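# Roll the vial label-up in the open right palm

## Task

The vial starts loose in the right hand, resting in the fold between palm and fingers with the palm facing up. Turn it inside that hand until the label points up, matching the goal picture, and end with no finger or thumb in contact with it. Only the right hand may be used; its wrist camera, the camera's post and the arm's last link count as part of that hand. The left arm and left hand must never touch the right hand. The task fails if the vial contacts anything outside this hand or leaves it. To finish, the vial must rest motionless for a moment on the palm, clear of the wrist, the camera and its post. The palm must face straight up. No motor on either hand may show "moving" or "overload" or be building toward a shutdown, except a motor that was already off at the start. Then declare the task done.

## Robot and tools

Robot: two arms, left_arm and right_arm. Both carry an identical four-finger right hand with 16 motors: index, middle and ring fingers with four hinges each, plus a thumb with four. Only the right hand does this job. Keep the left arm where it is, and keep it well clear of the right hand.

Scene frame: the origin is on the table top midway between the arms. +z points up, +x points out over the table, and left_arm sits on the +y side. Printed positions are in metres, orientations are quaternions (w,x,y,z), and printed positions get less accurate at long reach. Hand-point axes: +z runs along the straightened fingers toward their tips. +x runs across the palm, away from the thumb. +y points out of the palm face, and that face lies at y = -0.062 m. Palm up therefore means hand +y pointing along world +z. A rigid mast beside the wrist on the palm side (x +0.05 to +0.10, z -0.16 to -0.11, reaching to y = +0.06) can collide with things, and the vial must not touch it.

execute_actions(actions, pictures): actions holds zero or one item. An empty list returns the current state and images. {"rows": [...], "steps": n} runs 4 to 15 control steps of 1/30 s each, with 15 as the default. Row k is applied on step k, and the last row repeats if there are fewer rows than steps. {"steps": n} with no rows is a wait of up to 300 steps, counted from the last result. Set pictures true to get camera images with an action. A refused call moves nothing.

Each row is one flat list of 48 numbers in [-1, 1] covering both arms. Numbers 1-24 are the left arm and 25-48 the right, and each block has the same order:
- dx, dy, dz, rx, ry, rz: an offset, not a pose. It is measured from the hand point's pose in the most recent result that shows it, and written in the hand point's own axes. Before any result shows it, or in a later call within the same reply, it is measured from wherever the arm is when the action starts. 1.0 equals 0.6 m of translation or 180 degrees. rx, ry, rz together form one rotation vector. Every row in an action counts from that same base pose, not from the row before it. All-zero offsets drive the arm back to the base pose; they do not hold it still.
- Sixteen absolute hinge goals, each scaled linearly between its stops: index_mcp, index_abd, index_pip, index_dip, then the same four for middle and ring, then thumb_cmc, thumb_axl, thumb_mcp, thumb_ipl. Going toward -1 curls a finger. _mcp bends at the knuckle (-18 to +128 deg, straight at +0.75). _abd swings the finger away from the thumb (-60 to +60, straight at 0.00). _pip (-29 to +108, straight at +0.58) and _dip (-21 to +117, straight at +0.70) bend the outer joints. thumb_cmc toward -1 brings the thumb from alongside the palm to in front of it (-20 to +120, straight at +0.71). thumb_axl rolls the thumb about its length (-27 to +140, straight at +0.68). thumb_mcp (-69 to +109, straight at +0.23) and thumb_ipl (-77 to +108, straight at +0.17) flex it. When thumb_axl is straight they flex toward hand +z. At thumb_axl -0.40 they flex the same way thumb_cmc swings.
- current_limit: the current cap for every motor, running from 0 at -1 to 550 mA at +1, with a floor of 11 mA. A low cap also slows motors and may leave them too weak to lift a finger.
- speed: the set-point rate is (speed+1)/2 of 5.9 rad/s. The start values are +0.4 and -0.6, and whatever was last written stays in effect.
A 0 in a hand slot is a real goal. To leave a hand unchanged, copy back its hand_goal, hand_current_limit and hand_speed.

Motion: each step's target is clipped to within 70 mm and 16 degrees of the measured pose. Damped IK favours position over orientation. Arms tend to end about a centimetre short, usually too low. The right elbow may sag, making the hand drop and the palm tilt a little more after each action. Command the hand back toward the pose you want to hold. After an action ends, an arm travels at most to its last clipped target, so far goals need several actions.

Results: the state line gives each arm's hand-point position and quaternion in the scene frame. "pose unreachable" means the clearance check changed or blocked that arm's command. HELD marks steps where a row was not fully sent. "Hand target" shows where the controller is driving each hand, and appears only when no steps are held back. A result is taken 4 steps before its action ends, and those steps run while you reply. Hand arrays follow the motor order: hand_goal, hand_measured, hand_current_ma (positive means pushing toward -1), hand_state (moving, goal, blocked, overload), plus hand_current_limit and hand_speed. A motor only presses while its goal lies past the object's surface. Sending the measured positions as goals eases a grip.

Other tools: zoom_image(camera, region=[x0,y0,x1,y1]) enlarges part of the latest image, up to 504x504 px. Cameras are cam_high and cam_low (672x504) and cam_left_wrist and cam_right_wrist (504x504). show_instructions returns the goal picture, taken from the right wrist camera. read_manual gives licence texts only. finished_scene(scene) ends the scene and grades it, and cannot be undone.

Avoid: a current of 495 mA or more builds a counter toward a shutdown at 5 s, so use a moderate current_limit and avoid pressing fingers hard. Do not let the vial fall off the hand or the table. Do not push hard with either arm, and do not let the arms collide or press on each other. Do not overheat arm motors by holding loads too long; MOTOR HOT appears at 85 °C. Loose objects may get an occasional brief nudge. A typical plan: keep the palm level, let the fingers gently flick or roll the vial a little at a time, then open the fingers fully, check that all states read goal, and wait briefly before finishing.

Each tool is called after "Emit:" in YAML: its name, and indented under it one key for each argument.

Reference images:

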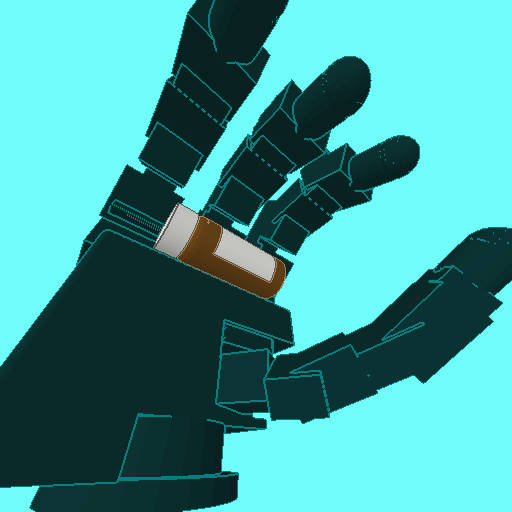

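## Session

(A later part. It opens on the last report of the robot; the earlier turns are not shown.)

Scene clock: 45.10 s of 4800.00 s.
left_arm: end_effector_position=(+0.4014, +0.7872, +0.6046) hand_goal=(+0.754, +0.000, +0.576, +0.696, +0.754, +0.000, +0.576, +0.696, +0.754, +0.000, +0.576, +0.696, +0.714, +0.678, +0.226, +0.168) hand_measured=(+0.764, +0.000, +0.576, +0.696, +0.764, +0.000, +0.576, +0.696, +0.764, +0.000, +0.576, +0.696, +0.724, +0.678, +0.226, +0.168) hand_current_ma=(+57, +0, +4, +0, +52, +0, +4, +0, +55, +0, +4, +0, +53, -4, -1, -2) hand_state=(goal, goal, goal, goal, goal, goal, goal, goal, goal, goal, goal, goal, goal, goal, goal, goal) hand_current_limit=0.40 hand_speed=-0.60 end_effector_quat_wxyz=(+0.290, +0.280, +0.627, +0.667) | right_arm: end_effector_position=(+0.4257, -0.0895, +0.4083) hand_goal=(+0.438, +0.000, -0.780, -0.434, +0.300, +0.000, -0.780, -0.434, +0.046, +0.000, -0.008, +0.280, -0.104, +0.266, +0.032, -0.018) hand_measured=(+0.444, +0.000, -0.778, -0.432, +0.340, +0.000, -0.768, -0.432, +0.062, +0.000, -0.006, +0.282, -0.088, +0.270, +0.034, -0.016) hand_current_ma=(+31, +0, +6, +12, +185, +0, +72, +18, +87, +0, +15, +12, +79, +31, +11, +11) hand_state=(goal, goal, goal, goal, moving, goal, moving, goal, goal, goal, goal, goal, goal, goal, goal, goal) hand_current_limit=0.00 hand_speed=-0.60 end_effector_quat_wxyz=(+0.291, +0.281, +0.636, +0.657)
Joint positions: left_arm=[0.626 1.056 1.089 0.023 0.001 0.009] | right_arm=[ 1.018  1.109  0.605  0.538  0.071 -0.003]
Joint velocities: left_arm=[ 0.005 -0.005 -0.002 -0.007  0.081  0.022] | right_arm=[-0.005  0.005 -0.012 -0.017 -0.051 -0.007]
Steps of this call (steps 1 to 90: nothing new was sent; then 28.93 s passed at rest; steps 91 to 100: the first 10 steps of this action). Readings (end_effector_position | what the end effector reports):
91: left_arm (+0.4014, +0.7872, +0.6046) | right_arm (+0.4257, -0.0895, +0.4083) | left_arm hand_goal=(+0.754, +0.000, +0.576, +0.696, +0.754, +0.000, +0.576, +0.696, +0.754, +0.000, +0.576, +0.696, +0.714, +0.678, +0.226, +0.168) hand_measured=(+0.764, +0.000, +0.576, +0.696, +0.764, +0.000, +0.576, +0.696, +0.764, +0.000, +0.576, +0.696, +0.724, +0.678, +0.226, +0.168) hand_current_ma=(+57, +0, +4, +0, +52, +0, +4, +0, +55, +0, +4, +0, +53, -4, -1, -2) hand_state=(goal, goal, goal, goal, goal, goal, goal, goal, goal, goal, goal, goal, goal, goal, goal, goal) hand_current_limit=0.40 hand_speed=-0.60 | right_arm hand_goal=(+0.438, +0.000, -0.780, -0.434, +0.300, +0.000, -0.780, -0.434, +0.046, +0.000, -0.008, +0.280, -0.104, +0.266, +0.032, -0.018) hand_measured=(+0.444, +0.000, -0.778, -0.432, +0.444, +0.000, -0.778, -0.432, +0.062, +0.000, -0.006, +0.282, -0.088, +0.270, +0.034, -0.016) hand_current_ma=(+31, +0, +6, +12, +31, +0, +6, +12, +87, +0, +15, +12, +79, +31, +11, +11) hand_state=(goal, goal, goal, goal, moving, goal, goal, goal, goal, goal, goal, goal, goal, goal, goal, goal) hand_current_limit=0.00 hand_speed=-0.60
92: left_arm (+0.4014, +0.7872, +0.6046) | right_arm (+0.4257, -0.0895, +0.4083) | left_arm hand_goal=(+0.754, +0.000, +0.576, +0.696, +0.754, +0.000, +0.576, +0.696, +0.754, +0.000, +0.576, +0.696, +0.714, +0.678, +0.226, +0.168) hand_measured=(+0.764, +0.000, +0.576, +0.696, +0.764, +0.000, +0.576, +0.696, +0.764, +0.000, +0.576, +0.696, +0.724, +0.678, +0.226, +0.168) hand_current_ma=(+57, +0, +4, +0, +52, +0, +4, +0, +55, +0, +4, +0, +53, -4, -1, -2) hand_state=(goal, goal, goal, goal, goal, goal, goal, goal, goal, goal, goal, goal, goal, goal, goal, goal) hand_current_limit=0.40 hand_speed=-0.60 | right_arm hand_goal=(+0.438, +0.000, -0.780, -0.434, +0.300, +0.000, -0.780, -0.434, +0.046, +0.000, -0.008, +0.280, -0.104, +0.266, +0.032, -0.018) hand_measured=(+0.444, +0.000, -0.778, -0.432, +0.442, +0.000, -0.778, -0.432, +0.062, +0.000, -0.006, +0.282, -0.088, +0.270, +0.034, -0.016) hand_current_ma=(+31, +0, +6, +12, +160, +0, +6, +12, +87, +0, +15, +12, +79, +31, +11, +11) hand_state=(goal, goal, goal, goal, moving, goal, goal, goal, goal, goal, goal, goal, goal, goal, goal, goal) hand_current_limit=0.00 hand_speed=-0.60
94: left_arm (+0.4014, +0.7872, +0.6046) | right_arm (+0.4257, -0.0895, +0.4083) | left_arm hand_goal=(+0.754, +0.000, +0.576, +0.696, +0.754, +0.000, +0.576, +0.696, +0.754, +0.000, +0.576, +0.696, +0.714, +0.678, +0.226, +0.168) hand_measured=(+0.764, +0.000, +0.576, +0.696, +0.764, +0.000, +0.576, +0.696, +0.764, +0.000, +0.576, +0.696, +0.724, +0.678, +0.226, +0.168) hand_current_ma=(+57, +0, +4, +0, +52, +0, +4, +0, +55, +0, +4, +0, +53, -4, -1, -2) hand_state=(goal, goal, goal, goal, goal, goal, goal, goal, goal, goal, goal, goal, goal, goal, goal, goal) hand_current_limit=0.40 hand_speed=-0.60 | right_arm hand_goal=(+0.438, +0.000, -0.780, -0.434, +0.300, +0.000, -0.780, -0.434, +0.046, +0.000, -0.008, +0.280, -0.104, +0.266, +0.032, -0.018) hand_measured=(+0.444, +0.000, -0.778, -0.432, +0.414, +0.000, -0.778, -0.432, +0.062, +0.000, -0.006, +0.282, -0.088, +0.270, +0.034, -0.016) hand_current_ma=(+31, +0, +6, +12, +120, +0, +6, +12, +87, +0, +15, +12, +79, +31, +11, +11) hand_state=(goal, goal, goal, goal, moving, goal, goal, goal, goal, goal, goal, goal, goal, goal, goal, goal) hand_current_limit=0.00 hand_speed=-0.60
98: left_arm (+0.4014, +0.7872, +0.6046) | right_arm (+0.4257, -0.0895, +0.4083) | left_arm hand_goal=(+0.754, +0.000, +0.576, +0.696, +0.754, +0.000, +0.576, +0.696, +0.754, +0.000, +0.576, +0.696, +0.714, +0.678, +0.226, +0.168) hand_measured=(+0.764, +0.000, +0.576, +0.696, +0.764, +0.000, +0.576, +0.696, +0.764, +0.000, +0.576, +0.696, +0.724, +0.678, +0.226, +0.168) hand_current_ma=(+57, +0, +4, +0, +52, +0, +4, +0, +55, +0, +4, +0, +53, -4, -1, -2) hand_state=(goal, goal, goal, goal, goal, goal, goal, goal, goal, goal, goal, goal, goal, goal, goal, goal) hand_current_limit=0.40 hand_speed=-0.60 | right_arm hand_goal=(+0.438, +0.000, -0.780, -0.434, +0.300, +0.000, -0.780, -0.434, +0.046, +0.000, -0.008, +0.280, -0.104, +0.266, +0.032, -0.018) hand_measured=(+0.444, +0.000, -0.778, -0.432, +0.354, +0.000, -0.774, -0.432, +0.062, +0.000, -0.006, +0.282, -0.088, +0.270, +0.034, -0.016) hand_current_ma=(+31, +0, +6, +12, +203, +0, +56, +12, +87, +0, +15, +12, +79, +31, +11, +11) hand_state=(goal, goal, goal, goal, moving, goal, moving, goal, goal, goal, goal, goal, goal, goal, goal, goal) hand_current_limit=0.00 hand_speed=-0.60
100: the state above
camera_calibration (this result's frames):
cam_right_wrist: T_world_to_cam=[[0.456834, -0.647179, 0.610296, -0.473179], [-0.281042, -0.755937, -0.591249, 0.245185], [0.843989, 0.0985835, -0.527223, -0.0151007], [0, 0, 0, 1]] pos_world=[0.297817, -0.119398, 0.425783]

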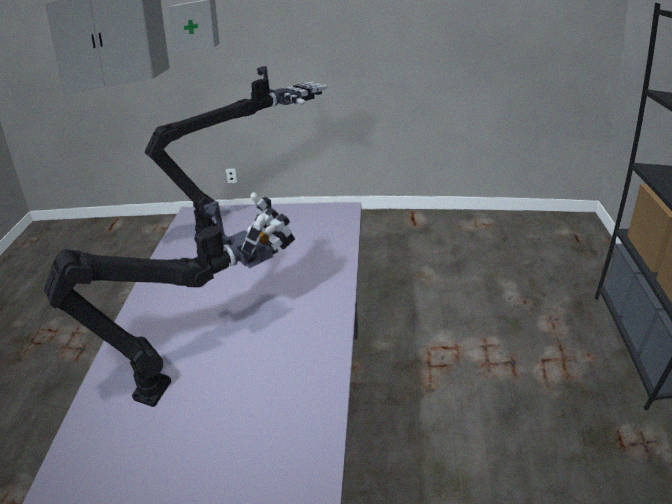

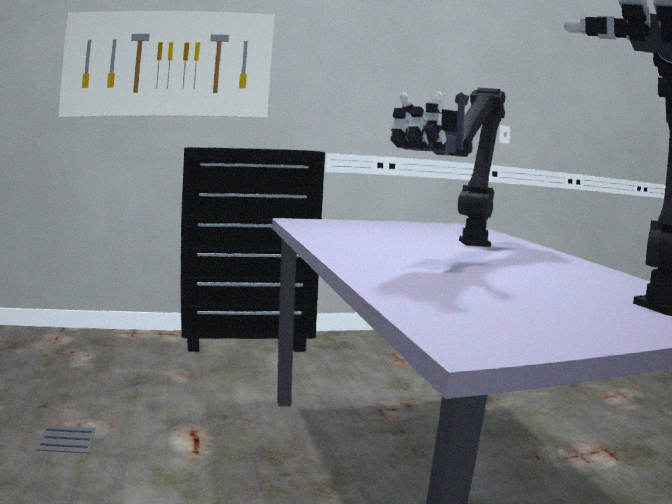

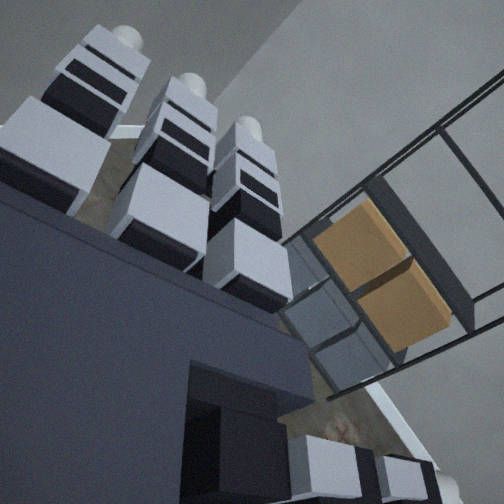

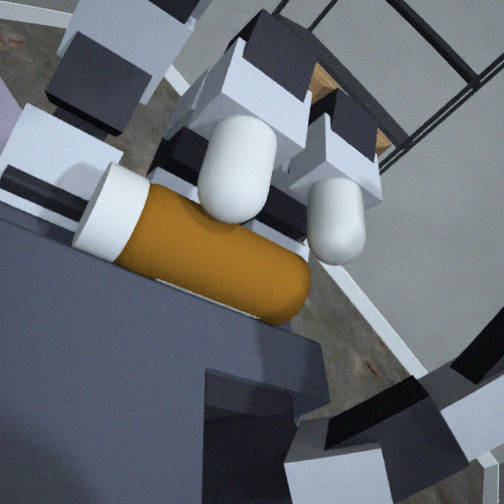

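Emit:
execute_actions:
  actions:
    - {"rows": [[0,0.0463,-0.0099,-0.0163,0.0003,-0.0002,0.754,0,0.576,0.696,0.754,0,0.576,0.696,0.754,0,0.576,0.696,0.714,0.678,0.226,0.168,0.4,-0.6,0,0.0412,0,-0.0186,0.0006,0.0003,0.438,0,-0.78,-0.434,0.31,0,-0.775,-0.462,0.046,0,-0.008,0.28,-0.104,0.266,0.032,-0.018,0.4,-0.3],[0,0.0463,-0.0099,-0.0163,0.0003,-0.0002,0.754,0,0.576,0.696,0.754,0,0.576,0.696,0.754,0,0.576,0.696,0.714,0.678,0.226,0.168,0.4,-0.6,0,0.0412,0,-0.0186,0.0006,0.0003,0.438,0,-0.78,-0.434,0.318,0,-0.765,-0.49,0.046,0,-0.008,0.28,-0.104,0.266,0.032,-0.018,0.4,-0.3],[0,0.0463,-0.0099,-0.0163,0.0003,-0.0002,0.754,0,0.576,0.696,0.754,0,0.576,0.696,0.754,0,0.576,0.696,0.714,0.678,0.226,0.168,0.4,-0.6,0,0.0412,0,-0.0186,0.0006,0.0003,0.438,0,-0.78,-0.434,0.324,0,-0.754,-0.518,0.046,0,-0.008,0.28,-0.104,0.266,0.032,-0.018,0.4,-0.3],[0,0.0463,-0.0099,-0.0163,0.0003,-0.0002,0.754,0,0.576,0.696,0.754,0,0.576,0.696,0.754,0,0.576,0.696,0.714,0.678,0.226,0.168,0.4,-0.6,0,0.0412,0,-0.0186,0.0006,0.0003,0.438,0,-0.78,-0.434,0.326,0,-0.744,-0.546,0.046,0,-0.008,0.28,-0.104,0.266,0.032,-0.018,0.4,-0.3],[0,0.0463,-0.0099,-0.0163,0.0003,-0.0002,0.754,0,0.576,0.696,0.754,0,0.576,0.696,0.754,0,0.576,0.696,0.714,0.678,0.226,0.168,0.4,-0.6,0,0.0412,0,-0.0186,0.0006,0.0003,0.438,0,-0.78,-0.434,0.326,0,-0.735,-0.574,0.046,0,-0.008,0.28,-0.104,0.266,0.032,-0.018,0.4,-0.3],[0,0.0463,-0.0099,-0.0163,0.0003,-0.0002,0.754,0,0.576,0.696,0.754,0,0.576,0.696,0.754,0,0.576,0.696,0.714,0.678,0.226,0.168,0.4,-0.6,0,0.0412,0,-0.0186,0.0006,0.0003,0.438,0,-0.78,-0.434,0.326,0,-0.727,-0.602,0.046,0,-0.008,0.28,-0.104,0.266,0.032,-0.018,0.4,-0.3],[0,0.0463,-0.0099,-0.0163,0.0003,-0.0002,0.754,0,0.576,0.696,0.754,0,0.576,0.696,0.754,0,0.576,0.696,0.714,0.678,0.226,0.168,0.4,-0.6,0,0.0412,0,-0.0186,0.0006,0.0003,0.438,0,-0.78,-0.434,0.326,0,-0.719,-0.63,0.046,0,-0.008,0.28,-0.104,0.266,0.032,-0.018,0.4,-0.3],[0,0.0463,-0.0099,-0.0163,0.0003,-0.0002,0.754,0,0.576,0.696,0.754,0,0.576,0.696,0.754,0,0.576,0.696,0.714,0.678,0.226,0.168,0.4,-0.6,0,0.0412,0,-0.0186,0.0006,0.0003,0.438,0,-0.78,-0.434,0.326,0,-0.713,-0.658,0.046,0,-0.008,0.28,-0.104,0.266,0.032,-0.018,0.4,-0.3],[0,0.0463,-0.0099,-0.0163,0.0003,-0.0002,0.754,0,0.576,0.696,0.754,0,0.576,0.696,0.754,0,0.576,0.696,0.714,0.678,0.226,0.168,0.4,-0.6,0,0.0412,0,-0.0186,0.0006,0.0003,0.438,0,-0.78,-0.434,0.326,0,-0.709,-0.686,0.046,0,-0.008,0.28,-0.104,0.266,0.032,-0.018,0.4,-0.3],[0,0.0463,-0.0099,-0.0163,0.0003,-0.0002,0.754,0,0.576,0.696,0.754,0,0.576,0.696,0.754,0,0.576,0.696,0.714,0.678,0.226,0.168,0.4,-0.6,0,0.0412,0,-0.0186,0.0006,0.0003,0.438,0,-0.78,-0.434,0.326,0,-0.707,-0.714,0.046,0,-0.008,0.28,-0.104,0.266,0.032,-0.018,0.4,-0.3],[0,0.0463,-0.0099,-0.0163,0.0003,-0.0002,0.754,0,0.576,0.696,0.754,0,0.576,0.696,0.754,0,0.576,0.696,0.714,0.678,0.226,0.168,0.4,-0.6,0,0.0412,0,-0.0186,0.0006,0.0003,0.438,0,-0.78,-0.434,0.326,0,-0.708,-0.742,0.046,0,-0.008,0.28,-0.104,0.266,0.032,-0.018,0.4,-0.3],[0,0.0463,-0.0099,-0.0163,0.0003,-0.0002,0.754,0,0.576,0.696,0.754,0,0.576,0.696,0.754,0,0.576,0.696,0.714,0.678,0.226,0.168,0.4,-0.6,0,0.0412,0,-0.0186,0.0006,0.0003,0.438,0,-0.78,-0.434,0.326,0,-0.713,-0.77,0.046,0,-0.008,0.28,-0.104,0.266,0.032,-0.018,0.4,-0.3],[0,0.0463,-0.0099,-0.0163,0.0003,-0.0002,0.754,0,0.576,0.696,0.754,0,0.576,0.696,0.754,0,0.576,0.696,0.714,0.678,0.226,0.168,0.4,-0.6,0,0.0412,0,-0.0186,0.0006,0.0003,0.438,0,-0.78,-0.434,0.326,0,-0.72,-0.797,0.046,0,-0.008,0.28,-0.104,0.266,0.032,-0.018,0.4,-0.3]], "steps": 13}

Emit:
execute_actions:
  actions:
    - {"steps": 10}
  pictures: true

Scene clock: 46.63 s of 4800.00 s.
left_arm: end_effector_position=(+0.4014, +0.7872, +0.6046) hand_goal=(+0.754, +0.000, +0.576, +0.696, +0.754, +0.000, +0.576, +0.696, +0.754, +0.000, +0.576, +0.696, +0.714, +0.678, +0.226, +0.168) hand_measured=(+0.764, +0.000, +0.576, +0.696, +0.764, +0.000, +0.576, +0.696, +0.764, +0.000, +0.576, +0.696, +0.724, +0.678, +0.226, +0.168) hand_current_ma=(+57, +0, +4, +0, +52, +0, +4, +0, +55, +0, +4, +0, +53, -4, -1, -2) hand_state=(goal, goal, goal, goal, goal, goal, goal, goal, goal, goal, goal, goal, goal, goal, goal, goal) hand_current_limit=0.40 hand_speed=-0.60 end_effector_quat_wxyz=(+0.290, +0.280, +0.627, +0.667) | right_arm: end_effector_position=(+0.4257, -0.0895, +0.4083) hand_goal=(+0.438, +0.000, -0.780, -0.434, +0.326, +0.000, -0.708, -0.686, +0.046, +0.000, -0.008, +0.280, -0.104, +0.266, +0.032, -0.018) hand_measured=(+0.444, +0.000, -0.778, -0.432, +0.336, +0.000, -0.698, -0.538, +0.062, +0.000, -0.006, +0.282, -0.088, +0.270, +0.034, -0.016) hand_current_ma=(+31, +0, +6, +12, +54, +0, +126, +278, +87, +0, +15, +12, +79, +31, +11, +11) hand_state=(goal, goal, goal, goal, goal, goal, moving, moving, goal, goal, goal, goal, goal, goal, goal, goal) hand_current_limit=0.40 hand_speed=-0.30 end_effector_quat_wxyz=(+0.291, +0.281, +0.636, +0.657)
Joint positions: left_arm=[0.626 1.056 1.089 0.023 0.001 0.009] | right_arm=[ 1.018  1.109  0.605  0.538  0.071 -0.003]
Joint velocities: left_arm=[ 0.005  0.005  0.007 -0.002  0.037 -0.022] | right_arm=[-0.005  0.005  0.002 -0.007 -0.051 -0.007]
Off your previous action's commanded pose (left_arm): 0.028 m, 3 deg at its last step (step 4 of this call).
Off your previous action's commanded pose (right_arm): 0.025 m, 3 deg at its last step (step 4 of this call).
Steps of this call (steps 1 to 4: the last 4 steps of your previous action; steps 5 to 37: nothing new was sent; steps 38 to 46: the first 9 steps of this action). Readings (end_effector_position | what the end effector reports):
38: left_arm (+0.4014, +0.7872, +0.6046) | right_arm (+0.4257, -0.0895, +0.4083) | left_arm hand_goal=(+0.754, +0.000, +0.576, +0.696, +0.754, +0.000, +0.576, +0.696, +0.754, +0.000, +0.576, +0.696, +0.714, +0.678, +0.226, +0.168) hand_measured=(+0.764, +0.000, +0.576, +0.696, +0.764, +0.000, +0.576, +0.696, +0.764, +0.000, +0.576, +0.696, +0.724, +0.678, +0.226, +0.168) hand_current_ma=(+57, +0, +4, +0, +52, +0, +4, +0, +55, +0, +4, +0, +53, -4, -1, -2) hand_state=(goal, goal, goal, goal, goal, goal, goal, goal, goal, goal, goal, goal, goal, goal, goal, goal) hand_current_limit=0.40 hand_speed=-0.60 | right_arm hand_goal=(+0.438, +0.000, -0.780, -0.434, +0.310, +0.000, -0.774, -0.462, +0.046, +0.000, -0.008, +0.280, -0.104, +0.266, +0.032, -0.018) hand_measured=(+0.444, +0.000, -0.778, -0.432, +0.336, +0.000, -0.766, -0.430, +0.062, +0.000, -0.006, +0.282, -0.088, +0.270, +0.034, -0.016) hand_current_ma=(+31, +0, +6, +12, +193, +0, +67, +17, +87, +0, +15, +12, +79, +31, +11, +11) hand_state=(goal, goal, goal, goal, moving, goal, moving, moving, goal, goal, goal, goal, goal, goal, goal, goal) hand_current_limit=0.40 hand_speed=-0.30
39: left_arm (+0.4014, +0.7872, +0.6046) | right_arm (+0.4257, -0.0895, +0.4083) | left_arm hand_goal=(+0.754, +0.000, +0.576, +0.696, +0.754, +0.000, +0.576, +0.696, +0.754, +0.000, +0.576, +0.696, +0.714, +0.678, +0.226, +0.168) hand_measured=(+0.764, +0.000, +0.576, +0.696, +0.764, +0.000, +0.576, +0.696, +0.764, +0.000, +0.576, +0.696, +0.724, +0.678, +0.226, +0.168) hand_current_ma=(+57, +0, +4, +0, +52, +0, +4, +0, +55, +0, +4, +0, +53, -4, -1, -2) hand_state=(goal, goal, goal, goal, goal, goal, goal, goal, goal, goal, goal, goal, goal, goal, goal, goal) hand_current_limit=0.40 hand_speed=-0.60 | right_arm hand_goal=(+0.438, +0.000, -0.780, -0.434, +0.318, +0.000, -0.764, -0.490, +0.046, +0.000, -0.008, +0.280, -0.104, +0.266, +0.032, -0.018) hand_measured=(+0.444, +0.000, -0.778, -0.432, +0.336, +0.000, -0.766, -0.432, +0.062, +0.000, -0.006, +0.282, -0.088, +0.270, +0.034, -0.016) hand_current_ma=(+31, +0, +6, +12, +136, +0, +52, +128, +87, +0, +15, +12, +79, +31, +11, +11) hand_state=(goal, goal, goal, goal, moving, goal, moving, moving, goal, goal, goal, goal, goal, goal, goal, goal) hand_current_limit=0.40 hand_speed=-0.30
41: left_arm (+0.4014, +0.7872, +0.6046) | right_arm (+0.4257, -0.0895, +0.4083) | left_arm hand_goal=(+0.754, +0.000, +0.576, +0.696, +0.754, +0.000, +0.576, +0.696, +0.754, +0.000, +0.576, +0.696, +0.714, +0.678, +0.226, +0.168) hand_measured=(+0.764, +0.000, +0.576, +0.696, +0.764, +0.000, +0.576, +0.696, +0.764, +0.000, +0.576, +0.696, +0.724, +0.678, +0.226, +0.168) hand_current_ma=(+57, +0, +4, +0, +52, +0, +4, +0, +55, +0, +4, +0, +53, -4, -1, -2) hand_state=(goal, goal, goal, goal, goal, goal, goal, goal, goal, goal, goal, goal, goal, goal, goal, goal) hand_current_limit=0.40 hand_speed=-0.60 | right_arm hand_goal=(+0.438, +0.000, -0.780, -0.434, +0.326, +0.000, -0.744, -0.546, +0.046, +0.000, -0.008, +0.280, -0.104, +0.266, +0.032, -0.018) hand_measured=(+0.444, +0.000, -0.778, -0.432, +0.336, +0.000, -0.754, -0.456, +0.062, +0.000, -0.006, +0.282, -0.088, +0.270, +0.034, -0.016) hand_current_ma=(+31, +0, +6, +12, +61, +0, +58, +203, +87, +0, +15, +12, +79, +31, +11, +11) hand_state=(goal, goal, goal, goal, moving, goal, moving, moving, goal, goal, goal, goal, goal, goal, goal, goal) hand_current_limit=0.40 hand_speed=-0.30
45: left_arm (+0.4014, +0.7872, +0.6046) | right_arm (+0.4257, -0.0895, +0.4083) | left_arm hand_goal=(+0.754, +0.000, +0.576, +0.696, +0.754, +0.000, +0.576, +0.696, +0.754, +0.000, +0.576, +0.696, +0.714, +0.678, +0.226, +0.168) hand_measured=(+0.764, +0.000, +0.576, +0.696, +0.764, +0.000, +0.576, +0.696, +0.764, +0.000, +0.576, +0.696, +0.724, +0.678, +0.226, +0.168) hand_current_ma=(+57, +0, +4, +0, +52, +0, +4, +0, +55, +0, +4, +0, +53, -4, -1, -2) hand_state=(goal, goal, goal, goal, goal, goal, goal, goal, goal, goal, goal, goal, goal, goal, goal, goal) hand_current_limit=0.40 hand_speed=-0.60 | right_arm hand_goal=(+0.438, +0.000, -0.780, -0.434, +0.326, +0.000, -0.712, -0.658, +0.046, +0.000, -0.008, +0.280, -0.104, +0.266, +0.032, -0.018) hand_measured=(+0.444, +0.000, -0.778, -0.432, +0.336, +0.000, -0.708, -0.524, +0.062, +0.000, -0.006, +0.282, -0.088, +0.270, +0.034, -0.016) hand_current_ma=(+31, +0, +6, +12, +54, +0, +112, +271, +87, +0, +15, +12, +79, +31, +11, +11) hand_state=(goal, goal, goal, goal, goal, goal, moving, moving, goal, goal, goal, goal, goal, goal, goal, goal) hand_current_limit=0.40 hand_speed=-0.30
46: the state above

Scene clock: 46.97 s of 4800.00 s.
left_arm: end_effector_position=(+0.4014, +0.7872, +0.6046) hand_goal=(+0.754, +0.000, +0.576, +0.696, +0.754, +0.000, +0.576, +0.696, +0.754, +0.000, +0.576, +0.696, +0.714, +0.678, +0.226, +0.168) hand_measured=(+0.764, +0.000, +0.576, +0.696, +0.764, +0.000, +0.576, +0.696, +0.764, +0.000, +0.576, +0.696, +0.724, +0.678, +0.226, +0.168) hand_current_ma=(+57, +0, +4, +0, +52, +0, +4, +0, +55, +0, +4, +0, +53, -4, -1, -2) hand_state=(goal, goal, goal, goal, goal, goal, goal, goal, goal, goal, goal, goal, goal, goal, goal, goal) hand_current_limit=0.40 hand_speed=-0.60 end_effector_quat_wxyz=(+0.290, +0.280, +0.627, +0.667) | right_arm: end_effector_position=(+0.4257, -0.0895, +0.4083) hand_goal=(+0.438, +0.000, -0.780, -0.434, +0.326, +0.000, -0.720, -0.796, +0.046, +0.000, -0.008, +0.280, -0.104, +0.266, +0.032, -0.018) hand_measured=(+0.444, +0.000, -0.778, -0.432, +0.336, +0.000, -0.674, -0.574, +0.062, +0.000, -0.006, +0.282, -0.088, +0.270, +0.034, -0.016) hand_current_ma=(+31, +0, +6, +12, +58, +0, +232, +385, +87, +0, +15, +12, +79, +31, +11, +11) hand_state=(goal, goal, goal, goal, goal, goal, blocked, blocked, goal, goal, goal, goal, goal, goal, goal, goal) hand_current_limit=0.40 hand_speed=-0.30 end_effector_quat_wxyz=(+0.291, +0.281, +0.636, +0.657)
Joint positions: left_arm=[0.626 1.056 1.089 0.023 0.001 0.009] | right_arm=[ 1.018  1.109  0.605  0.538  0.071 -0.003]
Joint velocities: left_arm=[-0.015 -0.024 -0.022  0.007 -0.051 -0.051] | right_arm=[-0.005 -0.005 -0.022 -0.002 -0.037  0.022]
Hand target (left_arm): +0.395, +0.782, +0.631; +0.296, +0.271, +0.610, +0.683
Hand target (right_arm): +0.425, -0.091, +0.433; +0.298, +0.272, +0.616, +0.676
Off the commanded pose (left_arm): 0.028 m, 3 deg.
Off the commanded pose (right_arm): 0.025 m, 3 deg.
Kept back: nothing.
Steps of this call (steps 1 to 4: the last 4 steps of your previous action; steps 5 to 10: nothing new was sent). Readings (end_effector_position | what the end effector reports):
1: left_arm (+0.4014, +0.7872, +0.6046) | right_arm (+0.4257, -0.0895, +0.4083) | left_arm hand_goal=(+0.754, +0.000, +0.576, +0.696, +0.754, +0.000, +0.576, +0.696, +0.754, +0.000, +0.576, +0.696, +0.714, +0.678, +0.226, +0.168) hand_measured=(+0.764, +0.000, +0.576, +0.696, +0.764, +0.000, +0.576, +0.696, +0.764, +0.000, +0.576, +0.696, +0.724, +0.678, +0.226, +0.168) hand_current_ma=(+57, +0, +4, +0, +52, +0, +4, +0, +55, +0, +4, +0, +53, -4, -1, -2) hand_state=(goal, goal, goal, goal, goal, goal, goal, goal, goal, goal, goal, goal, goal, goal, goal, goal) hand_current_limit=0.40 hand_speed=-0.60 | right_arm hand_goal=(+0.438, +0.000, -0.780, -0.434, +0.326, +0.000, -0.706, -0.714, +0.046, +0.000, -0.008, +0.280, -0.104, +0.266, +0.032, -0.018) hand_measured=(+0.444, +0.000, -0.778, -0.432, +0.336, +0.000, -0.690, -0.550, +0.062, +0.000, -0.006, +0.282, -0.088, +0.270, +0.034, -0.016) hand_current_ma=(+31, +0, +6, +12, +54, +0, +138, +294, +87, +0, +15, +12, +79, +31, +11, +11) hand_state=(goal, goal, goal, goal, goal, goal, moving, moving, goal, goal, goal, goal, goal, goal, goal, goal) hand_current_limit=0.40 hand_speed=-0.30
2: left_arm (+0.4014, +0.7872, +0.6046) | right_arm (+0.4257, -0.0895, +0.4083) | left_arm hand_goal=(+0.754, +0.000, +0.576, +0.696, +0.754, +0.000, +0.576, +0.696, +0.754, +0.000, +0.576, +0.696, +0.714, +0.678, +0.226, +0.168) hand_measured=(+0.764, +0.000, +0.576, +0.696, +0.764, +0.000, +0.576, +0.696, +0.764, +0.000, +0.576, +0.696, +0.724, +0.678, +0.226, +0.168) hand_current_ma=(+57, +0, +4, +0, +52, +0, +4, +0, +55, +0, +4, +0, +53, -4, -1, -2) hand_state=(goal, goal, goal, goal, goal, goal, goal, goal, goal, goal, goal, goal, goal, goal, goal, goal) hand_current_limit=0.40 hand_speed=-0.60 | right_arm hand_goal=(+0.438, +0.000, -0.780, -0.434, +0.326, +0.000, -0.708, -0.742, +0.046, +0.000, -0.008, +0.280, -0.104, +0.266, +0.032, -0.018) hand_measured=(+0.444, +0.000, -0.778, -0.432, +0.336, +0.000, -0.684, -0.560, +0.062, +0.000, -0.006, +0.282, -0.088, +0.270, +0.034, -0.016) hand_current_ma=(+31, +0, +6, +12, +54, +0, +154, +311, +87, +0, +15, +12, +79, +31, +11, +11) hand_state=(goal, goal, goal, goal, goal, goal, moving, moving, goal, goal, goal, goal, goal, goal, goal, goal) hand_current_limit=0.40 hand_speed=-0.30
4: left_arm (+0.4014, +0.7872, +0.6046) | right_arm (+0.4257, -0.0895, +0.4083) | left_arm hand_goal=(+0.754, +0.000, +0.576, +0.696, +0.754, +0.000, +0.576, +0.696, +0.754, +0.000, +0.576, +0.696, +0.714, +0.678, +0.226, +0.168) hand_measured=(+0.764, +0.000, +0.576, +0.696, +0.764, +0.000, +0.576, +0.696, +0.764, +0.000, +0.576, +0.696, +0.724, +0.678, +0.226, +0.168) hand_current_ma=(+57, +0, +4, +0, +52, +0, +4, +0, +55, +0, +4, +0, +53, -4, -1, -2) hand_state=(goal, goal, goal, goal, goal, goal, goal, goal, goal, goal, goal, goal, goal, goal, goal, goal) hand_current_limit=0.40 hand_speed=-0.60 | right_arm hand_goal=(+0.438, +0.000, -0.780, -0.434, +0.326, +0.000, -0.720, -0.796, +0.046, +0.000, -0.008, +0.280, -0.104, +0.266, +0.032, -0.018) hand_measured=(+0.444, +0.000, -0.778, -0.432, +0.336, +0.000, -0.676, -0.572, +0.062, +0.000, -0.006, +0.282, -0.088, +0.270, +0.034, -0.016) hand_current_ma=(+31, +0, +6, +12, +55, +0, +199, +362, +87, +0, +15, +12, +79, +31, +11, +11) hand_state=(goal, goal, goal, goal, goal, goal, moving, moving, goal, goal, goal, goal, goal, goal, goal, goal) hand_current_limit=0.40 hand_speed=-0.30
8: left_arm (+0.4014, +0.7872, +0.6046) | right_arm (+0.4257, -0.0895, +0.4083) | left_arm hand_goal=(+0.754, +0.000, +0.576, +0.696, +0.754, +0.000, +0.576, +0.696, +0.754, +0.000, +0.576, +0.696, +0.714, +0.678, +0.226, +0.168) hand_measured=(+0.764, +0.000, +0.576, +0.696, +0.764, +0.000, +0.576, +0.696, +0.764, +0.000, +0.576, +0.696, +0.724, +0.678, +0.226, +0.168) hand_current_ma=(+57, +0, +4, +0, +52, +0, +4, +0, +55, +0, +4, +0, +53, -4, -1, -2) hand_state=(goal, goal, goal, goal, goal, goal, goal, goal, goal, goal, goal, goal, goal, goal, goal, goal) hand_current_limit=0.40 hand_speed=-0.60 | right_arm hand_goal=(+0.438, +0.000, -0.780, -0.434, +0.326, +0.000, -0.720, -0.796, +0.046, +0.000, -0.008, +0.280, -0.104, +0.266, +0.032, -0.018) hand_measured=(+0.444, +0.000, -0.778, -0.432, +0.336, +0.000, -0.674, -0.574, +0.062, +0.000, -0.006, +0.282, -0.088, +0.270, +0.034, -0.016) hand_current_ma=(+31, +0, +6, +12, +58, +0, +232, +385, +87, +0, +15, +12, +79, +31, +11, +11) hand_state=(goal, goal, goal, goal, goal, goal, blocked, blocked, goal, goal, goal, goal, goal, goal, goal, goal) hand_current_limit=0.40 hand_speed=-0.30
10: the state above
camera_calibration (this result's frames):
cam_right_wrist: T_world_to_cam=[[0.456834, -0.647179, 0.610296, -0.473179], [-0.281042, -0.755937, -0.591249, 0.245185], [0.843989, 0.0985835, -0.527223, -0.0151007], [0, 0, 0, 1]] pos_world=[0.297817, -0.119398, 0.425783]

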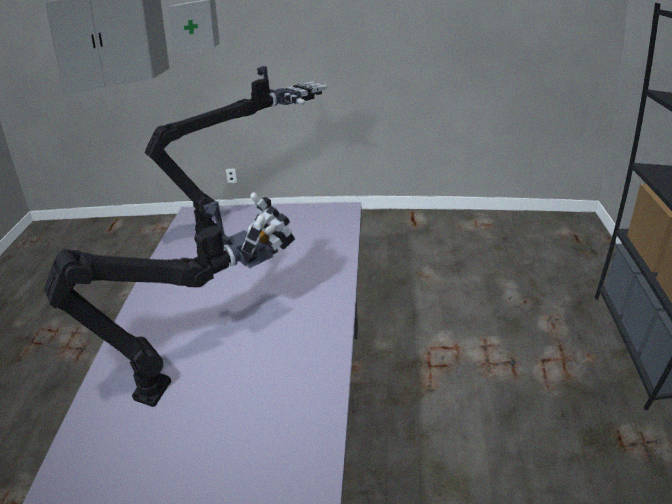

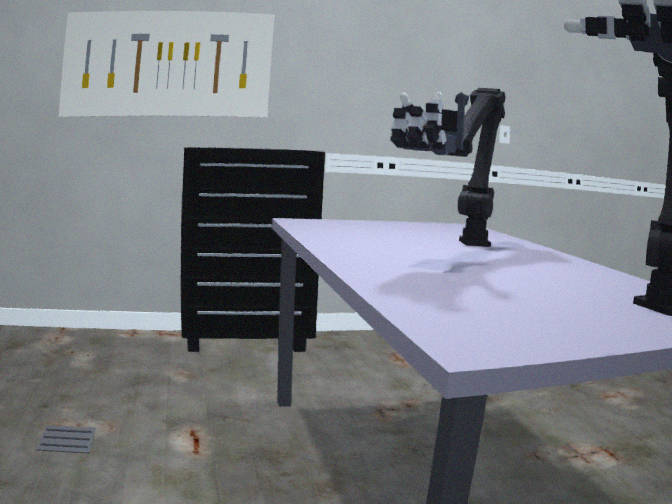

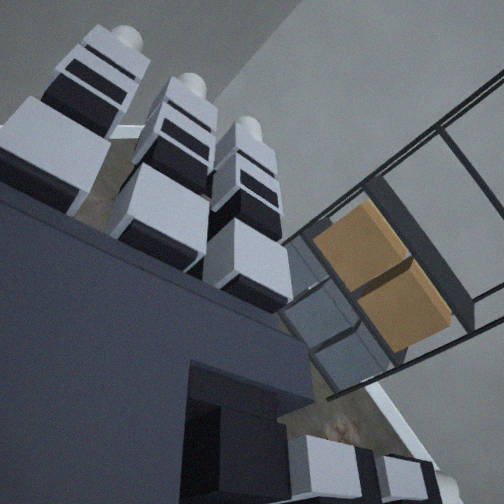

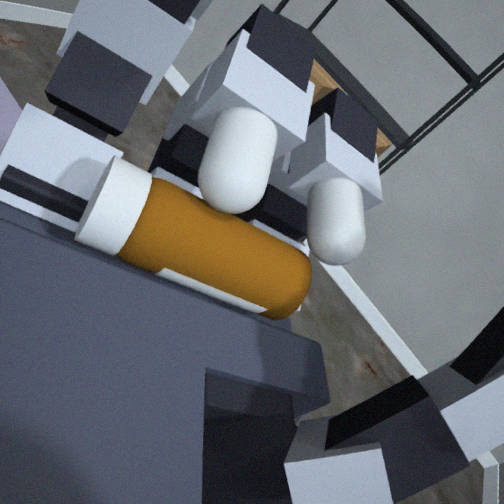

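Emit:
zoom_image:
  camera: "cam_right_wrist"
  region: [40, 130, 360, 370]

Region (40, 130, 360, 370) of cam_right_wrist's 504x504 image, scaled by 1.575, with more detail than that image has; it fills the top 378 rows of this view, and the rest is white.

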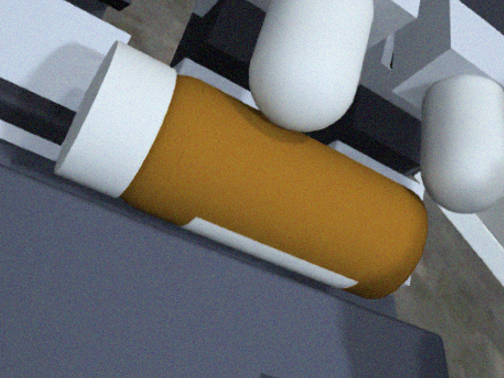

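Emit:
execute_actions:
  actions:
    - {"rows": [[0,0.0463,-0.0099,-0.0163,0.0003,-0.0002,0.754,0,0.576,0.696,0.754,0,0.576,0.696,0.754,0,0.576,0.696,0.714,0.678,0.226,0.168,0.4,-0.6,0,0.0412,0,-0.0186,0.0006,0.0003,0.438,0,-0.78,-0.434,0.36,0,-0.655,-0.55,0.046,0,-0.008,0.28,-0.104,0.266,0.032,-0.018,0.6,-0.1],[0,0.0463,-0.0099,-0.0163,0.0003,-0.0002,0.754,0,0.576,0.696,0.754,0,0.576,0.696,0.754,0,0.576,0.696,0.714,0.678,0.226,0.168,0.4,-0.6,0,0.0412,0,-0.0186,0.0006,0.0003,0.438,0,-0.78,-0.434,0.36,0,-0.645,-0.55,0.046,0,-0.008,0.28,-0.104,0.266,0.032,-0.018,0.6,-0.1],[0,0.0463,-0.0099,-0.0163,0.0003,-0.0002,0.754,0,0.576,0.696,0.754,0,0.576,0.696,0.754,0,0.576,0.696,0.714,0.678,0.226,0.168,0.4,-0.6,0,0.0412,0,-0.0186,0.0006,0.0003,0.438,0,-0.78,-0.434,0.36,0,-0.645,-0.55,0.046,0,-0.008,0.28,-0.104,0.266,0.032,-0.018,0.6,-0.1],[0,0.0463,-0.0099,-0.0163,0.0003,-0.0002,0.754,0,0.576,0.696,0.754,0,0.576,0.696,0.754,0,0.576,0.696,0.714,0.678,0.226,0.168,0.4,-0.6,0,0.0412,0,-0.0186,0.0006,0.0003,0.438,0,-0.78,-0.434,0.69,0,-0.645,-0.53,0.046,0,-0.008,0.28,-0.104,0.266,0.032,-0.018,0.6,-0.1],[0,0.0463,-0.0099,-0.0163,0.0003,-0.0002,0.754,0,0.576,0.696,0.754,0,0.576,0.696,0.754,0,0.576,0.696,0.714,0.678,0.226,0.168,0.4,-0.6,0,0.0412,0,-0.0186,0.0006,0.0003,0.438,0,-0.78,-0.434,0.69,0,-0.645,-0.5,0.046,0,-0.008,0.28,-0.104,0.266,0.032,-0.018,0.6,-0.1],[0,0.0463,-0.0099,-0.0163,0.0003,-0.0002,0.754,0,0.576,0.696,0.754,0,0.576,0.696,0.754,0,0.576,0.696,0.714,0.678,0.226,0.168,0.4,-0.6,0,0.0412,0,-0.0186,0.0006,0.0003,0.438,0,-0.78,-0.434,0.69,0,-0.645,-0.464,0.046,0,-0.008,0.28,-0.104,0.266,0.032,-0.018,0.6,-0.1],[0,0.0463,-0.0099,-0.0163,0.0003,-0.0002,0.754,0,0.576,0.696,0.754,0,0.576,0.696,0.754,0,0.576,0.696,0.714,0.678,0.226,0.168,0.4,-0.6,0,0.0412,0,-0.0186,0.0006,0.0003,0.438,0,-0.78,-0.434,0.69,0,-0.645,-0.464,0.046,0,-0.008,0.28,-0.104,0.266,0.032,-0.018,0.6,-0.1],[0,0.0463,-0.0099,-0.0163,0.0003,-0.0002,0.754,0,0.576,0.696,0.754,0,0.576,0.696,0.754,0,0.576,0.696,0.714,0.678,0.226,0.168,0.4,-0.6,0,0.0412,0,-0.0186,0.0006,0.0003,0.438,0,-0.78,-0.434,0.69,0,-0.898,-0.464,0.046,0,-0.008,0.28,-0.104,0.266,0.032,-0.018,0.6,-0.1]], "steps": 15}

Emit:
execute_actions:
  actions:
    - {"rows": [[0,0.0463,-0.0099,-0.0163,0.0003,-0.0002,0.754,0,0.576,0.696,0.754,0,0.576,0.696,0.754,0,0.576,0.696,0.714,0.678,0.226,0.168,0.4,-0.6,0,0.0412,0,-0.0186,0.0006,0.0003,0.438,0,-0.78,-0.434,0.52,0,-0.898,-0.464,0.046,0,-0.008,0.28,-0.104,0.266,0.032,-0.018,0.6,-0.6]], "steps": 15}
  pictures: true

Scene clock: 51.20 s of 4800.00 s.
left_arm: end_effector_position=(+0.4014, +0.7872, +0.6046) hand_goal=(+0.754, +0.000, +0.576, +0.696, +0.754, +0.000, +0.576, +0.696, +0.754, +0.000, +0.576, +0.696, +0.714, +0.678, +0.226, +0.168) hand_measured=(+0.764, +0.000, +0.576, +0.696, +0.764, +0.000, +0.576, +0.696, +0.764, +0.000, +0.576, +0.696, +0.724, +0.678, +0.226, +0.168) hand_current_ma=(+57, +0, +4, +0, +52, +0, +4, +0, +55, +0, +4, +0, +53, -4, -1, -2) hand_state=(goal, goal, goal, goal, goal, goal, goal, goal, goal, goal, goal, goal, goal, goal, goal, goal) hand_current_limit=0.40 hand_speed=-0.60 end_effector_quat_wxyz=(+0.290, +0.280, +0.627, +0.667) | right_arm: end_effector_position=(+0.4256, -0.0896, +0.4086) hand_goal=(+0.438, +0.000, -0.780, -0.434, +0.690, +0.000, -0.898, -0.464, +0.046, +0.000, -0.008, +0.280, -0.104, +0.266, +0.032, -0.018) hand_measured=(+0.444, +0.000, -0.778, -0.432, +0.626, +0.000, -0.728, -0.468, +0.062, +0.000, -0.006, +0.282, -0.088, +0.270, +0.034, -0.016) hand_current_ma=(+31, +0, +6, +12, -40, +0, +114, -20, +87, +0, +15, +12, +79, +31, +11, +11) hand_state=(goal, goal, goal, goal, moving, goal, moving, moving, goal, goal, goal, goal, goal, goal, goal, goal) hand_current_limit=0.60 hand_speed=-0.10 end_effector_quat_wxyz=(+0.291, +0.281, +0.635, +0.658)
Joint positions: left_arm=[0.626 1.056 1.089 0.023 0.001 0.009] | right_arm=[ 1.018  1.109  0.605  0.539  0.071 -0.003]
Joint velocities: left_arm=[-0.005 -0.015  0.007  0.002  0.022 -0.022] | right_arm=[-0.005  0.005 -0.002 -0.002 -0.022  0.037]
Steps of this call (steps 1 to 90: nothing new was sent; then 0.87 s passed at rest; steps 91 to 101: the first 11 steps of this action). Readings (end_effector_position | what the end effector reports):
91: left_arm (+0.4014, +0.7872, +0.6046) | right_arm (+0.4257, -0.0895, +0.4083) | left_arm hand_goal=(+0.754, +0.000, +0.576, +0.696, +0.754, +0.000, +0.576, +0.696, +0.754, +0.000, +0.576, +0.696, +0.714, +0.678, +0.226, +0.168) hand_measured=(+0.764, +0.000, +0.576, +0.696, +0.764, +0.000, +0.576, +0.696, +0.764, +0.000, +0.576, +0.696, +0.724, +0.678, +0.226, +0.168) hand_current_ma=(+57, +0, +4, +0, +52, +0, +4, +0, +55, +0, +4, +0, +53, -4, -1, -2) hand_state=(goal, goal, goal, goal, goal, goal, goal, goal, goal, goal, goal, goal, goal, goal, goal, goal) hand_current_limit=0.40 hand_speed=-0.60 | right_arm hand_goal=(+0.438, +0.000, -0.780, -0.434, +0.360, +0.000, -0.654, -0.550, +0.046, +0.000, -0.008, +0.280, -0.104, +0.266, +0.032, -0.018) hand_measured=(+0.444, +0.000, -0.778, -0.432, +0.336, +0.000, -0.674, -0.574, +0.062, +0.000, -0.006, +0.282, -0.088, +0.270, +0.034, -0.016) hand_current_ma=(+31, +0, +6, +12, +58, +0, +232, +385, +87, +0, +15, +12, +79, +31, +11, +11) hand_state=(goal, goal, goal, goal, moving, goal, moving, moving, goal, goal, goal, goal, goal, goal, goal, goal) hand_current_limit=0.60 hand_speed=-0.10
92: left_arm (+0.4014, +0.7872, +0.6046) | right_arm (+0.4257, -0.0895, +0.4083) | left_arm hand_goal=(+0.754, +0.000, +0.576, +0.696, +0.754, +0.000, +0.576, +0.696, +0.754, +0.000, +0.576, +0.696, +0.714, +0.678, +0.226, +0.168) hand_measured=(+0.764, +0.000, +0.576, +0.696, +0.764, +0.000, +0.576, +0.696, +0.764, +0.000, +0.576, +0.696, +0.724, +0.678, +0.226, +0.168) hand_current_ma=(+57, +0, +4, +0, +52, +0, +4, +0, +55, +0, +4, +0, +53, -4, -1, -2) hand_state=(goal, goal, goal, goal, goal, goal, goal, goal, goal, goal, goal, goal, goal, goal, goal, goal) hand_current_limit=0.40 hand_speed=-0.60 | right_arm hand_goal=(+0.438, +0.000, -0.780, -0.434, +0.360, +0.000, -0.644, -0.550, +0.046, +0.000, -0.008, +0.280, -0.104, +0.266, +0.032, -0.018) hand_measured=(+0.444, +0.000, -0.778, -0.432, +0.340, +0.000, -0.670, -0.574, +0.062, +0.000, -0.006, +0.282, -0.088, +0.270, +0.034, -0.016) hand_current_ma=(+31, +0, +6, +12, -41, +0, +22, +44, +87, +0, +15, +12, +79, +31, +11, +11) hand_state=(goal, goal, goal, goal, moving, goal, moving, moving, goal, goal, goal, goal, goal, goal, goal, goal) hand_current_limit=0.60 hand_speed=-0.10
94: left_arm (+0.4014, +0.7872, +0.6046) | right_arm (+0.4257, -0.0895, +0.4084) | left_arm hand_goal=(+0.754, +0.000, +0.576, +0.696, +0.754, +0.000, +0.576, +0.696, +0.754, +0.000, +0.576, +0.696, +0.714, +0.678, +0.226, +0.168) hand_measured=(+0.764, +0.000, +0.576, +0.696, +0.764, +0.000, +0.576, +0.696, +0.764, +0.000, +0.576, +0.696, +0.724, +0.678, +0.226, +0.168) hand_current_ma=(+57, +0, +4, +0, +52, +0, +4, +0, +55, +0, +4, +0, +53, -4, -1, -2) hand_state=(goal, goal, goal, goal, goal, goal, goal, goal, goal, goal, goal, goal, goal, goal, goal, goal) hand_current_limit=0.40 hand_speed=-0.60 | right_arm hand_goal=(+0.438, +0.000, -0.780, -0.434, +0.690, +0.000, -0.644, -0.530, +0.046, +0.000, -0.008, +0.280, -0.104, +0.266, +0.032, -0.018) hand_measured=(+0.444, +0.000, -0.778, -0.432, +0.362, +0.000, -0.646, -0.552, +0.062, +0.000, -0.006, +0.282, -0.088, +0.270, +0.034, -0.016) hand_current_ma=(+31, +0, +6, +12, +38, +0, -1, +17, +87, +0, +15, +12, +79, +31, +11, +11) hand_state=(goal, goal, goal, goal, moving, goal, moving, moving, goal, goal, goal, goal, goal, goal, goal, goal) hand_current_limit=0.60 hand_speed=-0.10
98: left_arm (+0.4014, +0.7872, +0.6046) | right_arm (+0.4256, -0.0896, +0.4086) | left_arm hand_goal=(+0.754, +0.000, +0.576, +0.696, +0.754, +0.000, +0.576, +0.696, +0.754, +0.000, +0.576, +0.696, +0.714, +0.678, +0.226, +0.168) hand_measured=(+0.764, +0.000, +0.576, +0.696, +0.764, +0.000, +0.576, +0.696, +0.764, +0.000, +0.576, +0.696, +0.724, +0.678, +0.226, +0.168) hand_current_ma=(+57, +0, +4, +0, +52, +0, +4, +0, +55, +0, +4, +0, +53, -4, -1, -2) hand_state=(goal, goal, goal, goal, goal, goal, goal, goal, goal, goal, goal, goal, goal, goal, goal, goal) hand_current_limit=0.40 hand_speed=-0.60 | right_arm hand_goal=(+0.438, +0.000, -0.780, -0.434, +0.690, +0.000, -0.898, -0.464, +0.046, +0.000, -0.008, +0.280, -0.104, +0.266, +0.032, -0.018) hand_measured=(+0.444, +0.000, -0.778, -0.432, +0.494, +0.000, -0.646, -0.486, +0.062, +0.000, -0.006, +0.282, -0.088, +0.270, +0.034, -0.016) hand_current_ma=(+31, +0, +6, +12, +0, +0, -10, +14, +87, +0, +15, +12, +79, +31, +11, +11) hand_state=(goal, goal, goal, goal, moving, goal, moving, moving, goal, goal, goal, goal, goal, goal, goal, goal) hand_current_limit=0.60 hand_speed=-0.10
101: the state above

Scene clock: 51.70 s of 4800.00 s.
left_arm: end_effector_position=(+0.4014, +0.7872, +0.6046) hand_goal=(+0.754, +0.000, +0.576, +0.696, +0.754, +0.000, +0.576, +0.696, +0.754, +0.000, +0.576, +0.696, +0.714, +0.678, +0.226, +0.168) hand_measured=(+0.764, +0.000, +0.576, +0.696, +0.764, +0.000, +0.576, +0.696, +0.764, +0.000, +0.576, +0.696, +0.724, +0.678, +0.226, +0.168) hand_current_ma=(+57, +0, +4, +0, +52, +0, +4, +0, +55, +0, +4, +0, +53, -4, -1, -2) hand_state=(goal, goal, goal, goal, goal, goal, goal, goal, goal, goal, goal, goal, goal, goal, goal, goal) hand_current_limit=0.40 hand_speed=-0.60 end_effector_quat_wxyz=(+0.290, +0.280, +0.627, +0.667) | right_arm: end_effector_position=(+0.4256, -0.0896, +0.4086) hand_goal=(+0.438, +0.000, -0.780, -0.434, +0.520, +0.000, -0.898, -0.464, +0.046, +0.000, -0.008, +0.280, -0.104, +0.266, +0.032, -0.018) hand_measured=(+0.444, +0.000, -0.778, -0.432, +0.580, +0.000, -0.866, -0.456, +0.062, +0.000, -0.006, +0.282, -0.088, +0.270, +0.034, -0.016) hand_current_ma=(+31, +0, +6, +12, +317, +0, +161, +41, +87, +0, +15, +12, +79, +31, +11, +11) hand_state=(goal, goal, goal, goal, blocked, goal, blocked, goal, goal, goal, goal, goal, goal, goal, goal, goal) hand_current_limit=0.60 hand_speed=-0.60 end_effector_quat_wxyz=(+0.291, +0.281, +0.635, +0.658)
Joint positions: left_arm=[0.626 1.056 1.089 0.023 0.001 0.009] | right_arm=[ 1.018  1.109  0.605  0.539  0.071 -0.003]
Joint velocities: left_arm=[-0.005 -0.005  0.007  0.007  0.051 -0.022] | right_arm=[-0.005  0.005 -0.002  0.012 -0.007 -0.022]
Off your previous action's commanded pose (left_arm): 0.028 m, 3 deg at its last step (step 4 of this call).
Off your previous action's commanded pose (right_arm): 0.024 m, 3 deg at its last step (step 4 of this call).
Steps of this call (steps 1 to 4: the last 4 steps of your previous action; steps 5 to 15: the first 11 steps of this action, its rows measured from where the robot was after step 4). Readings (end_effector_position | what the end effector reports):
4: left_arm (+0.4014, +0.7872, +0.6046) | right_arm (+0.4256, -0.0896, +0.4086) | left_arm hand_goal=(+0.754, +0.000, +0.576, +0.696, +0.754, +0.000, +0.576, +0.696, +0.754, +0.000, +0.576, +0.696, +0.714, +0.678, +0.226, +0.168) hand_measured=(+0.764, +0.000, +0.576, +0.696, +0.764, +0.000, +0.576, +0.696, +0.764, +0.000, +0.576, +0.696, +0.724, +0.678, +0.226, +0.168) hand_current_ma=(+57, +0, +4, +0, +52, +0, +4, +0, +55, +0, +4, +0, +53, -4, -1, -2) hand_state=(goal, goal, goal, goal, goal, goal, goal, goal, goal, goal, goal, goal, goal, goal, goal, goal) hand_current_limit=0.40 hand_speed=-0.60 | right_arm hand_goal=(+0.438, +0.000, -0.780, -0.434, +0.690, +0.000, -0.898, -0.464, +0.046, +0.000, -0.008, +0.280, -0.104, +0.266, +0.032, -0.018) hand_measured=(+0.444, +0.000, -0.778, -0.432, +0.696, +0.000, -0.884, -0.468, +0.062, +0.000, -0.006, +0.282, -0.088, +0.270, +0.034, -0.016) hand_current_ma=(+31, +0, +6, +12, +31, +0, -22, -22, +87, +0, +15, +12, +79, +31, +11, +11) hand_state=(goal, goal, goal, goal, moving, goal, moving, goal, goal, goal, goal, goal, goal, goal, goal, goal) hand_current_limit=0.60 hand_speed=-0.10
5: left_arm (+0.4014, +0.7872, +0.6046) | right_arm (+0.4256, -0.0896, +0.4086) | left_arm hand_goal=(+0.754, +0.000, +0.576, +0.696, +0.754, +0.000, +0.576, +0.696, +0.754, +0.000, +0.576, +0.696, +0.714, +0.678, +0.226, +0.168) hand_measured=(+0.764, +0.000, +0.576, +0.696, +0.764, +0.000, +0.576, +0.696, +0.764, +0.000, +0.576, +0.696, +0.724, +0.678, +0.226, +0.168) hand_current_ma=(+57, +0, +4, +0, +52, +0, +4, +0, +55, +0, +4, +0, +53, -4, -1, -2) hand_state=(goal, goal, goal, goal, goal, goal, goal, goal, goal, goal, goal, goal, goal, goal, goal, goal) hand_current_limit=0.40 hand_speed=-0.60 | right_arm hand_goal=(+0.438, +0.000, -0.780, -0.434, +0.520, +0.000, -0.898, -0.464, +0.046, +0.000, -0.008, +0.280, -0.104, +0.266, +0.032, -0.018) hand_measured=(+0.444, +0.000, -0.778, -0.432, +0.696, +0.000, -0.892, -0.468, +0.062, +0.000, -0.006, +0.282, -0.088, +0.270, +0.034, -0.016) hand_current_ma=(+31, +0, +6, +12, +30, +0, -2, -22, +87, +0, +15, +12, +79, +31, +11, +11) hand_state=(goal, goal, goal, goal, moving, goal, moving, goal, goal, goal, goal, goal, goal, goal, goal, goal) hand_current_limit=0.60 hand_speed=-0.60
6: left_arm (+0.4014, +0.7872, +0.6046) | right_arm (+0.4256, -0.0896, +0.4086) | left_arm hand_goal=(+0.754, +0.000, +0.576, +0.696, +0.754, +0.000, +0.576, +0.696, +0.754, +0.000, +0.576, +0.696, +0.714, +0.678, +0.226, +0.168) hand_measured=(+0.764, +0.000, +0.576, +0.696, +0.764, +0.000, +0.576, +0.696, +0.764, +0.000, +0.576, +0.696, +0.724, +0.678, +0.226, +0.168) hand_current_ma=(+57, +0, +4, +0, +52, +0, +4, +0, +55, +0, +4, +0, +53, -4, -1, -2) hand_state=(goal, goal, goal, goal, goal, goal, goal, goal, goal, goal, goal, goal, goal, goal, goal, goal) hand_current_limit=0.40 hand_speed=-0.60 | right_arm hand_goal=(+0.438, +0.000, -0.780, -0.434, +0.520, +0.000, -0.898, -0.464, +0.046, +0.000, -0.008, +0.280, -0.104, +0.266, +0.032, -0.018) hand_measured=(+0.444, +0.000, -0.778, -0.432, +0.694, +0.000, -0.896, -0.468, +0.062, +0.000, -0.006, +0.282, -0.088, +0.270, +0.034, -0.016) hand_current_ma=(+31, +0, +6, +12, +163, +0, +6, -22, +87, +0, +15, +12, +79, +31, +11, +11) hand_state=(goal, goal, goal, goal, moving, goal, moving, goal, goal, goal, goal, goal, goal, goal, goal, goal) hand_current_limit=0.60 hand_speed=-0.60
8: left_arm (+0.4014, +0.7872, +0.6046) | right_arm (+0.4256, -0.0896, +0.4086) | left_arm hand_goal=(+0.754, +0.000, +0.576, +0.696, +0.754, +0.000, +0.576, +0.696, +0.754, +0.000, +0.576, +0.696, +0.714, +0.678, +0.226, +0.168) hand_measured=(+0.764, +0.000, +0.576, +0.696, +0.764, +0.000, +0.576, +0.696, +0.764, +0.000, +0.576, +0.696, +0.724, +0.678, +0.226, +0.168) hand_current_ma=(+57, +0, +4, +0, +52, +0, +4, +0, +55, +0, +4, +0, +53, -4, -1, -2) hand_state=(goal, goal, goal, goal, goal, goal, goal, goal, goal, goal, goal, goal, goal, goal, goal, goal) hand_current_limit=0.40 hand_speed=-0.60 | right_arm hand_goal=(+0.438, +0.000, -0.780, -0.434, +0.520, +0.000, -0.898, -0.464, +0.046, +0.000, -0.008, +0.280, -0.104, +0.266, +0.032, -0.018) hand_measured=(+0.444, +0.000, -0.778, -0.432, +0.658, +0.000, -0.896, -0.468, +0.062, +0.000, -0.006, +0.282, -0.088, +0.270, +0.034, -0.016) hand_current_ma=(+31, +0, +6, +12, +152, +0, +8, -22, +87, +0, +15, +12, +79, +31, +11, +11) hand_state=(goal, goal, goal, goal, moving, goal, goal, goal, goal, goal, goal, goal, goal, goal, goal, goal) hand_current_limit=0.60 hand_speed=-0.60
12: left_arm (+0.4014, +0.7872, +0.6046) | right_arm (+0.4256, -0.0896, +0.4086) | left_arm hand_goal=(+0.754, +0.000, +0.576, +0.696, +0.754, +0.000, +0.576, +0.696, +0.754, +0.000, +0.576, +0.696, +0.714, +0.678, +0.226, +0.168) hand_measured=(+0.764, +0.000, +0.576, +0.696, +0.764, +0.000, +0.576, +0.696, +0.764, +0.000, +0.576, +0.696, +0.724, +0.678, +0.226, +0.168) hand_current_ma=(+57, +0, +4, +0, +52, +0, +4, +0, +55, +0, +4, +0, +53, -4, -1, -2) hand_state=(goal, goal, goal, goal, goal, goal, goal, goal, goal, goal, goal, goal, goal, goal, goal, goal) hand_current_limit=0.40 hand_speed=-0.60 | right_arm hand_goal=(+0.438, +0.000, -0.780, -0.434, +0.520, +0.000, -0.898, -0.464, +0.046, +0.000, -0.008, +0.280, -0.104, +0.266, +0.032, -0.018) hand_measured=(+0.444, +0.000, -0.778, -0.432, +0.586, +0.000, -0.872, -0.458, +0.062, +0.000, -0.006, +0.282, -0.088, +0.270, +0.034, -0.016) hand_current_ma=(+31, +0, +6, +12, +312, +0, +169, +43, +87, +0, +15, +12, +79, +31, +11, +11) hand_state=(goal, goal, goal, goal, moving, goal, moving, moving, goal, goal, goal, goal, goal, goal, goal, goal) hand_current_limit=0.60 hand_speed=-0.60
15: the state above
camera_calibration (this result's frames):
cam_right_wrist: T_world_to_cam=[[0.456353, -0.647685, 0.61012, -0.473133], [-0.280576, -0.755446, -0.592097, 0.245462], [0.844405, 0.0990203, -0.526475, -0.0153281], [0, 0, 0, 1]] pos_world=[0.297729, -0.11949, 0.425935]

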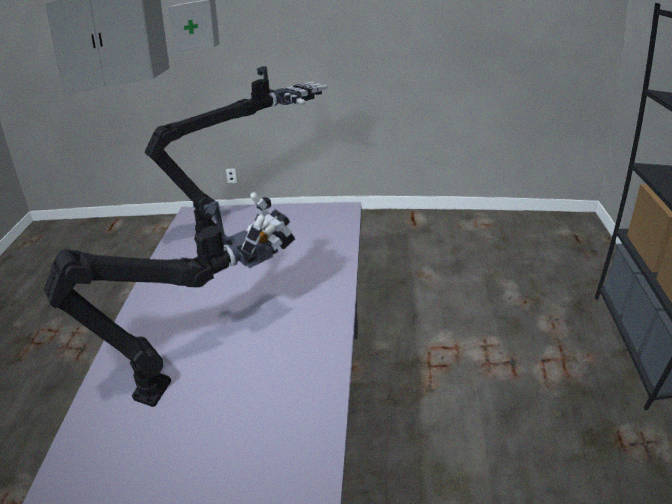

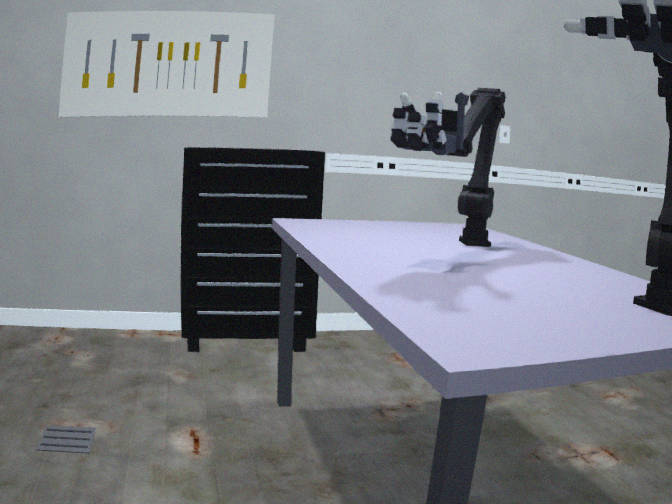

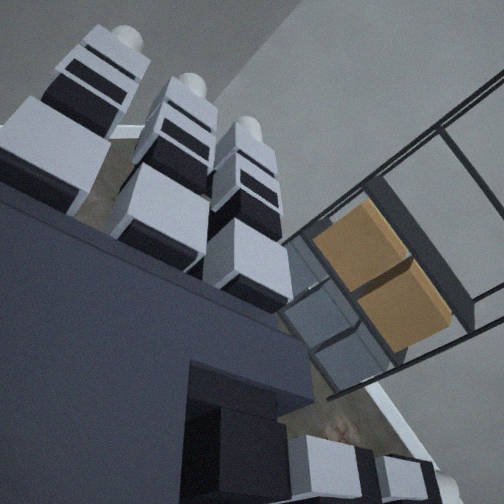

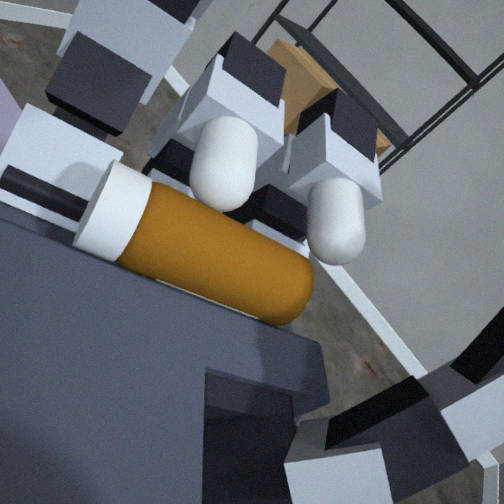

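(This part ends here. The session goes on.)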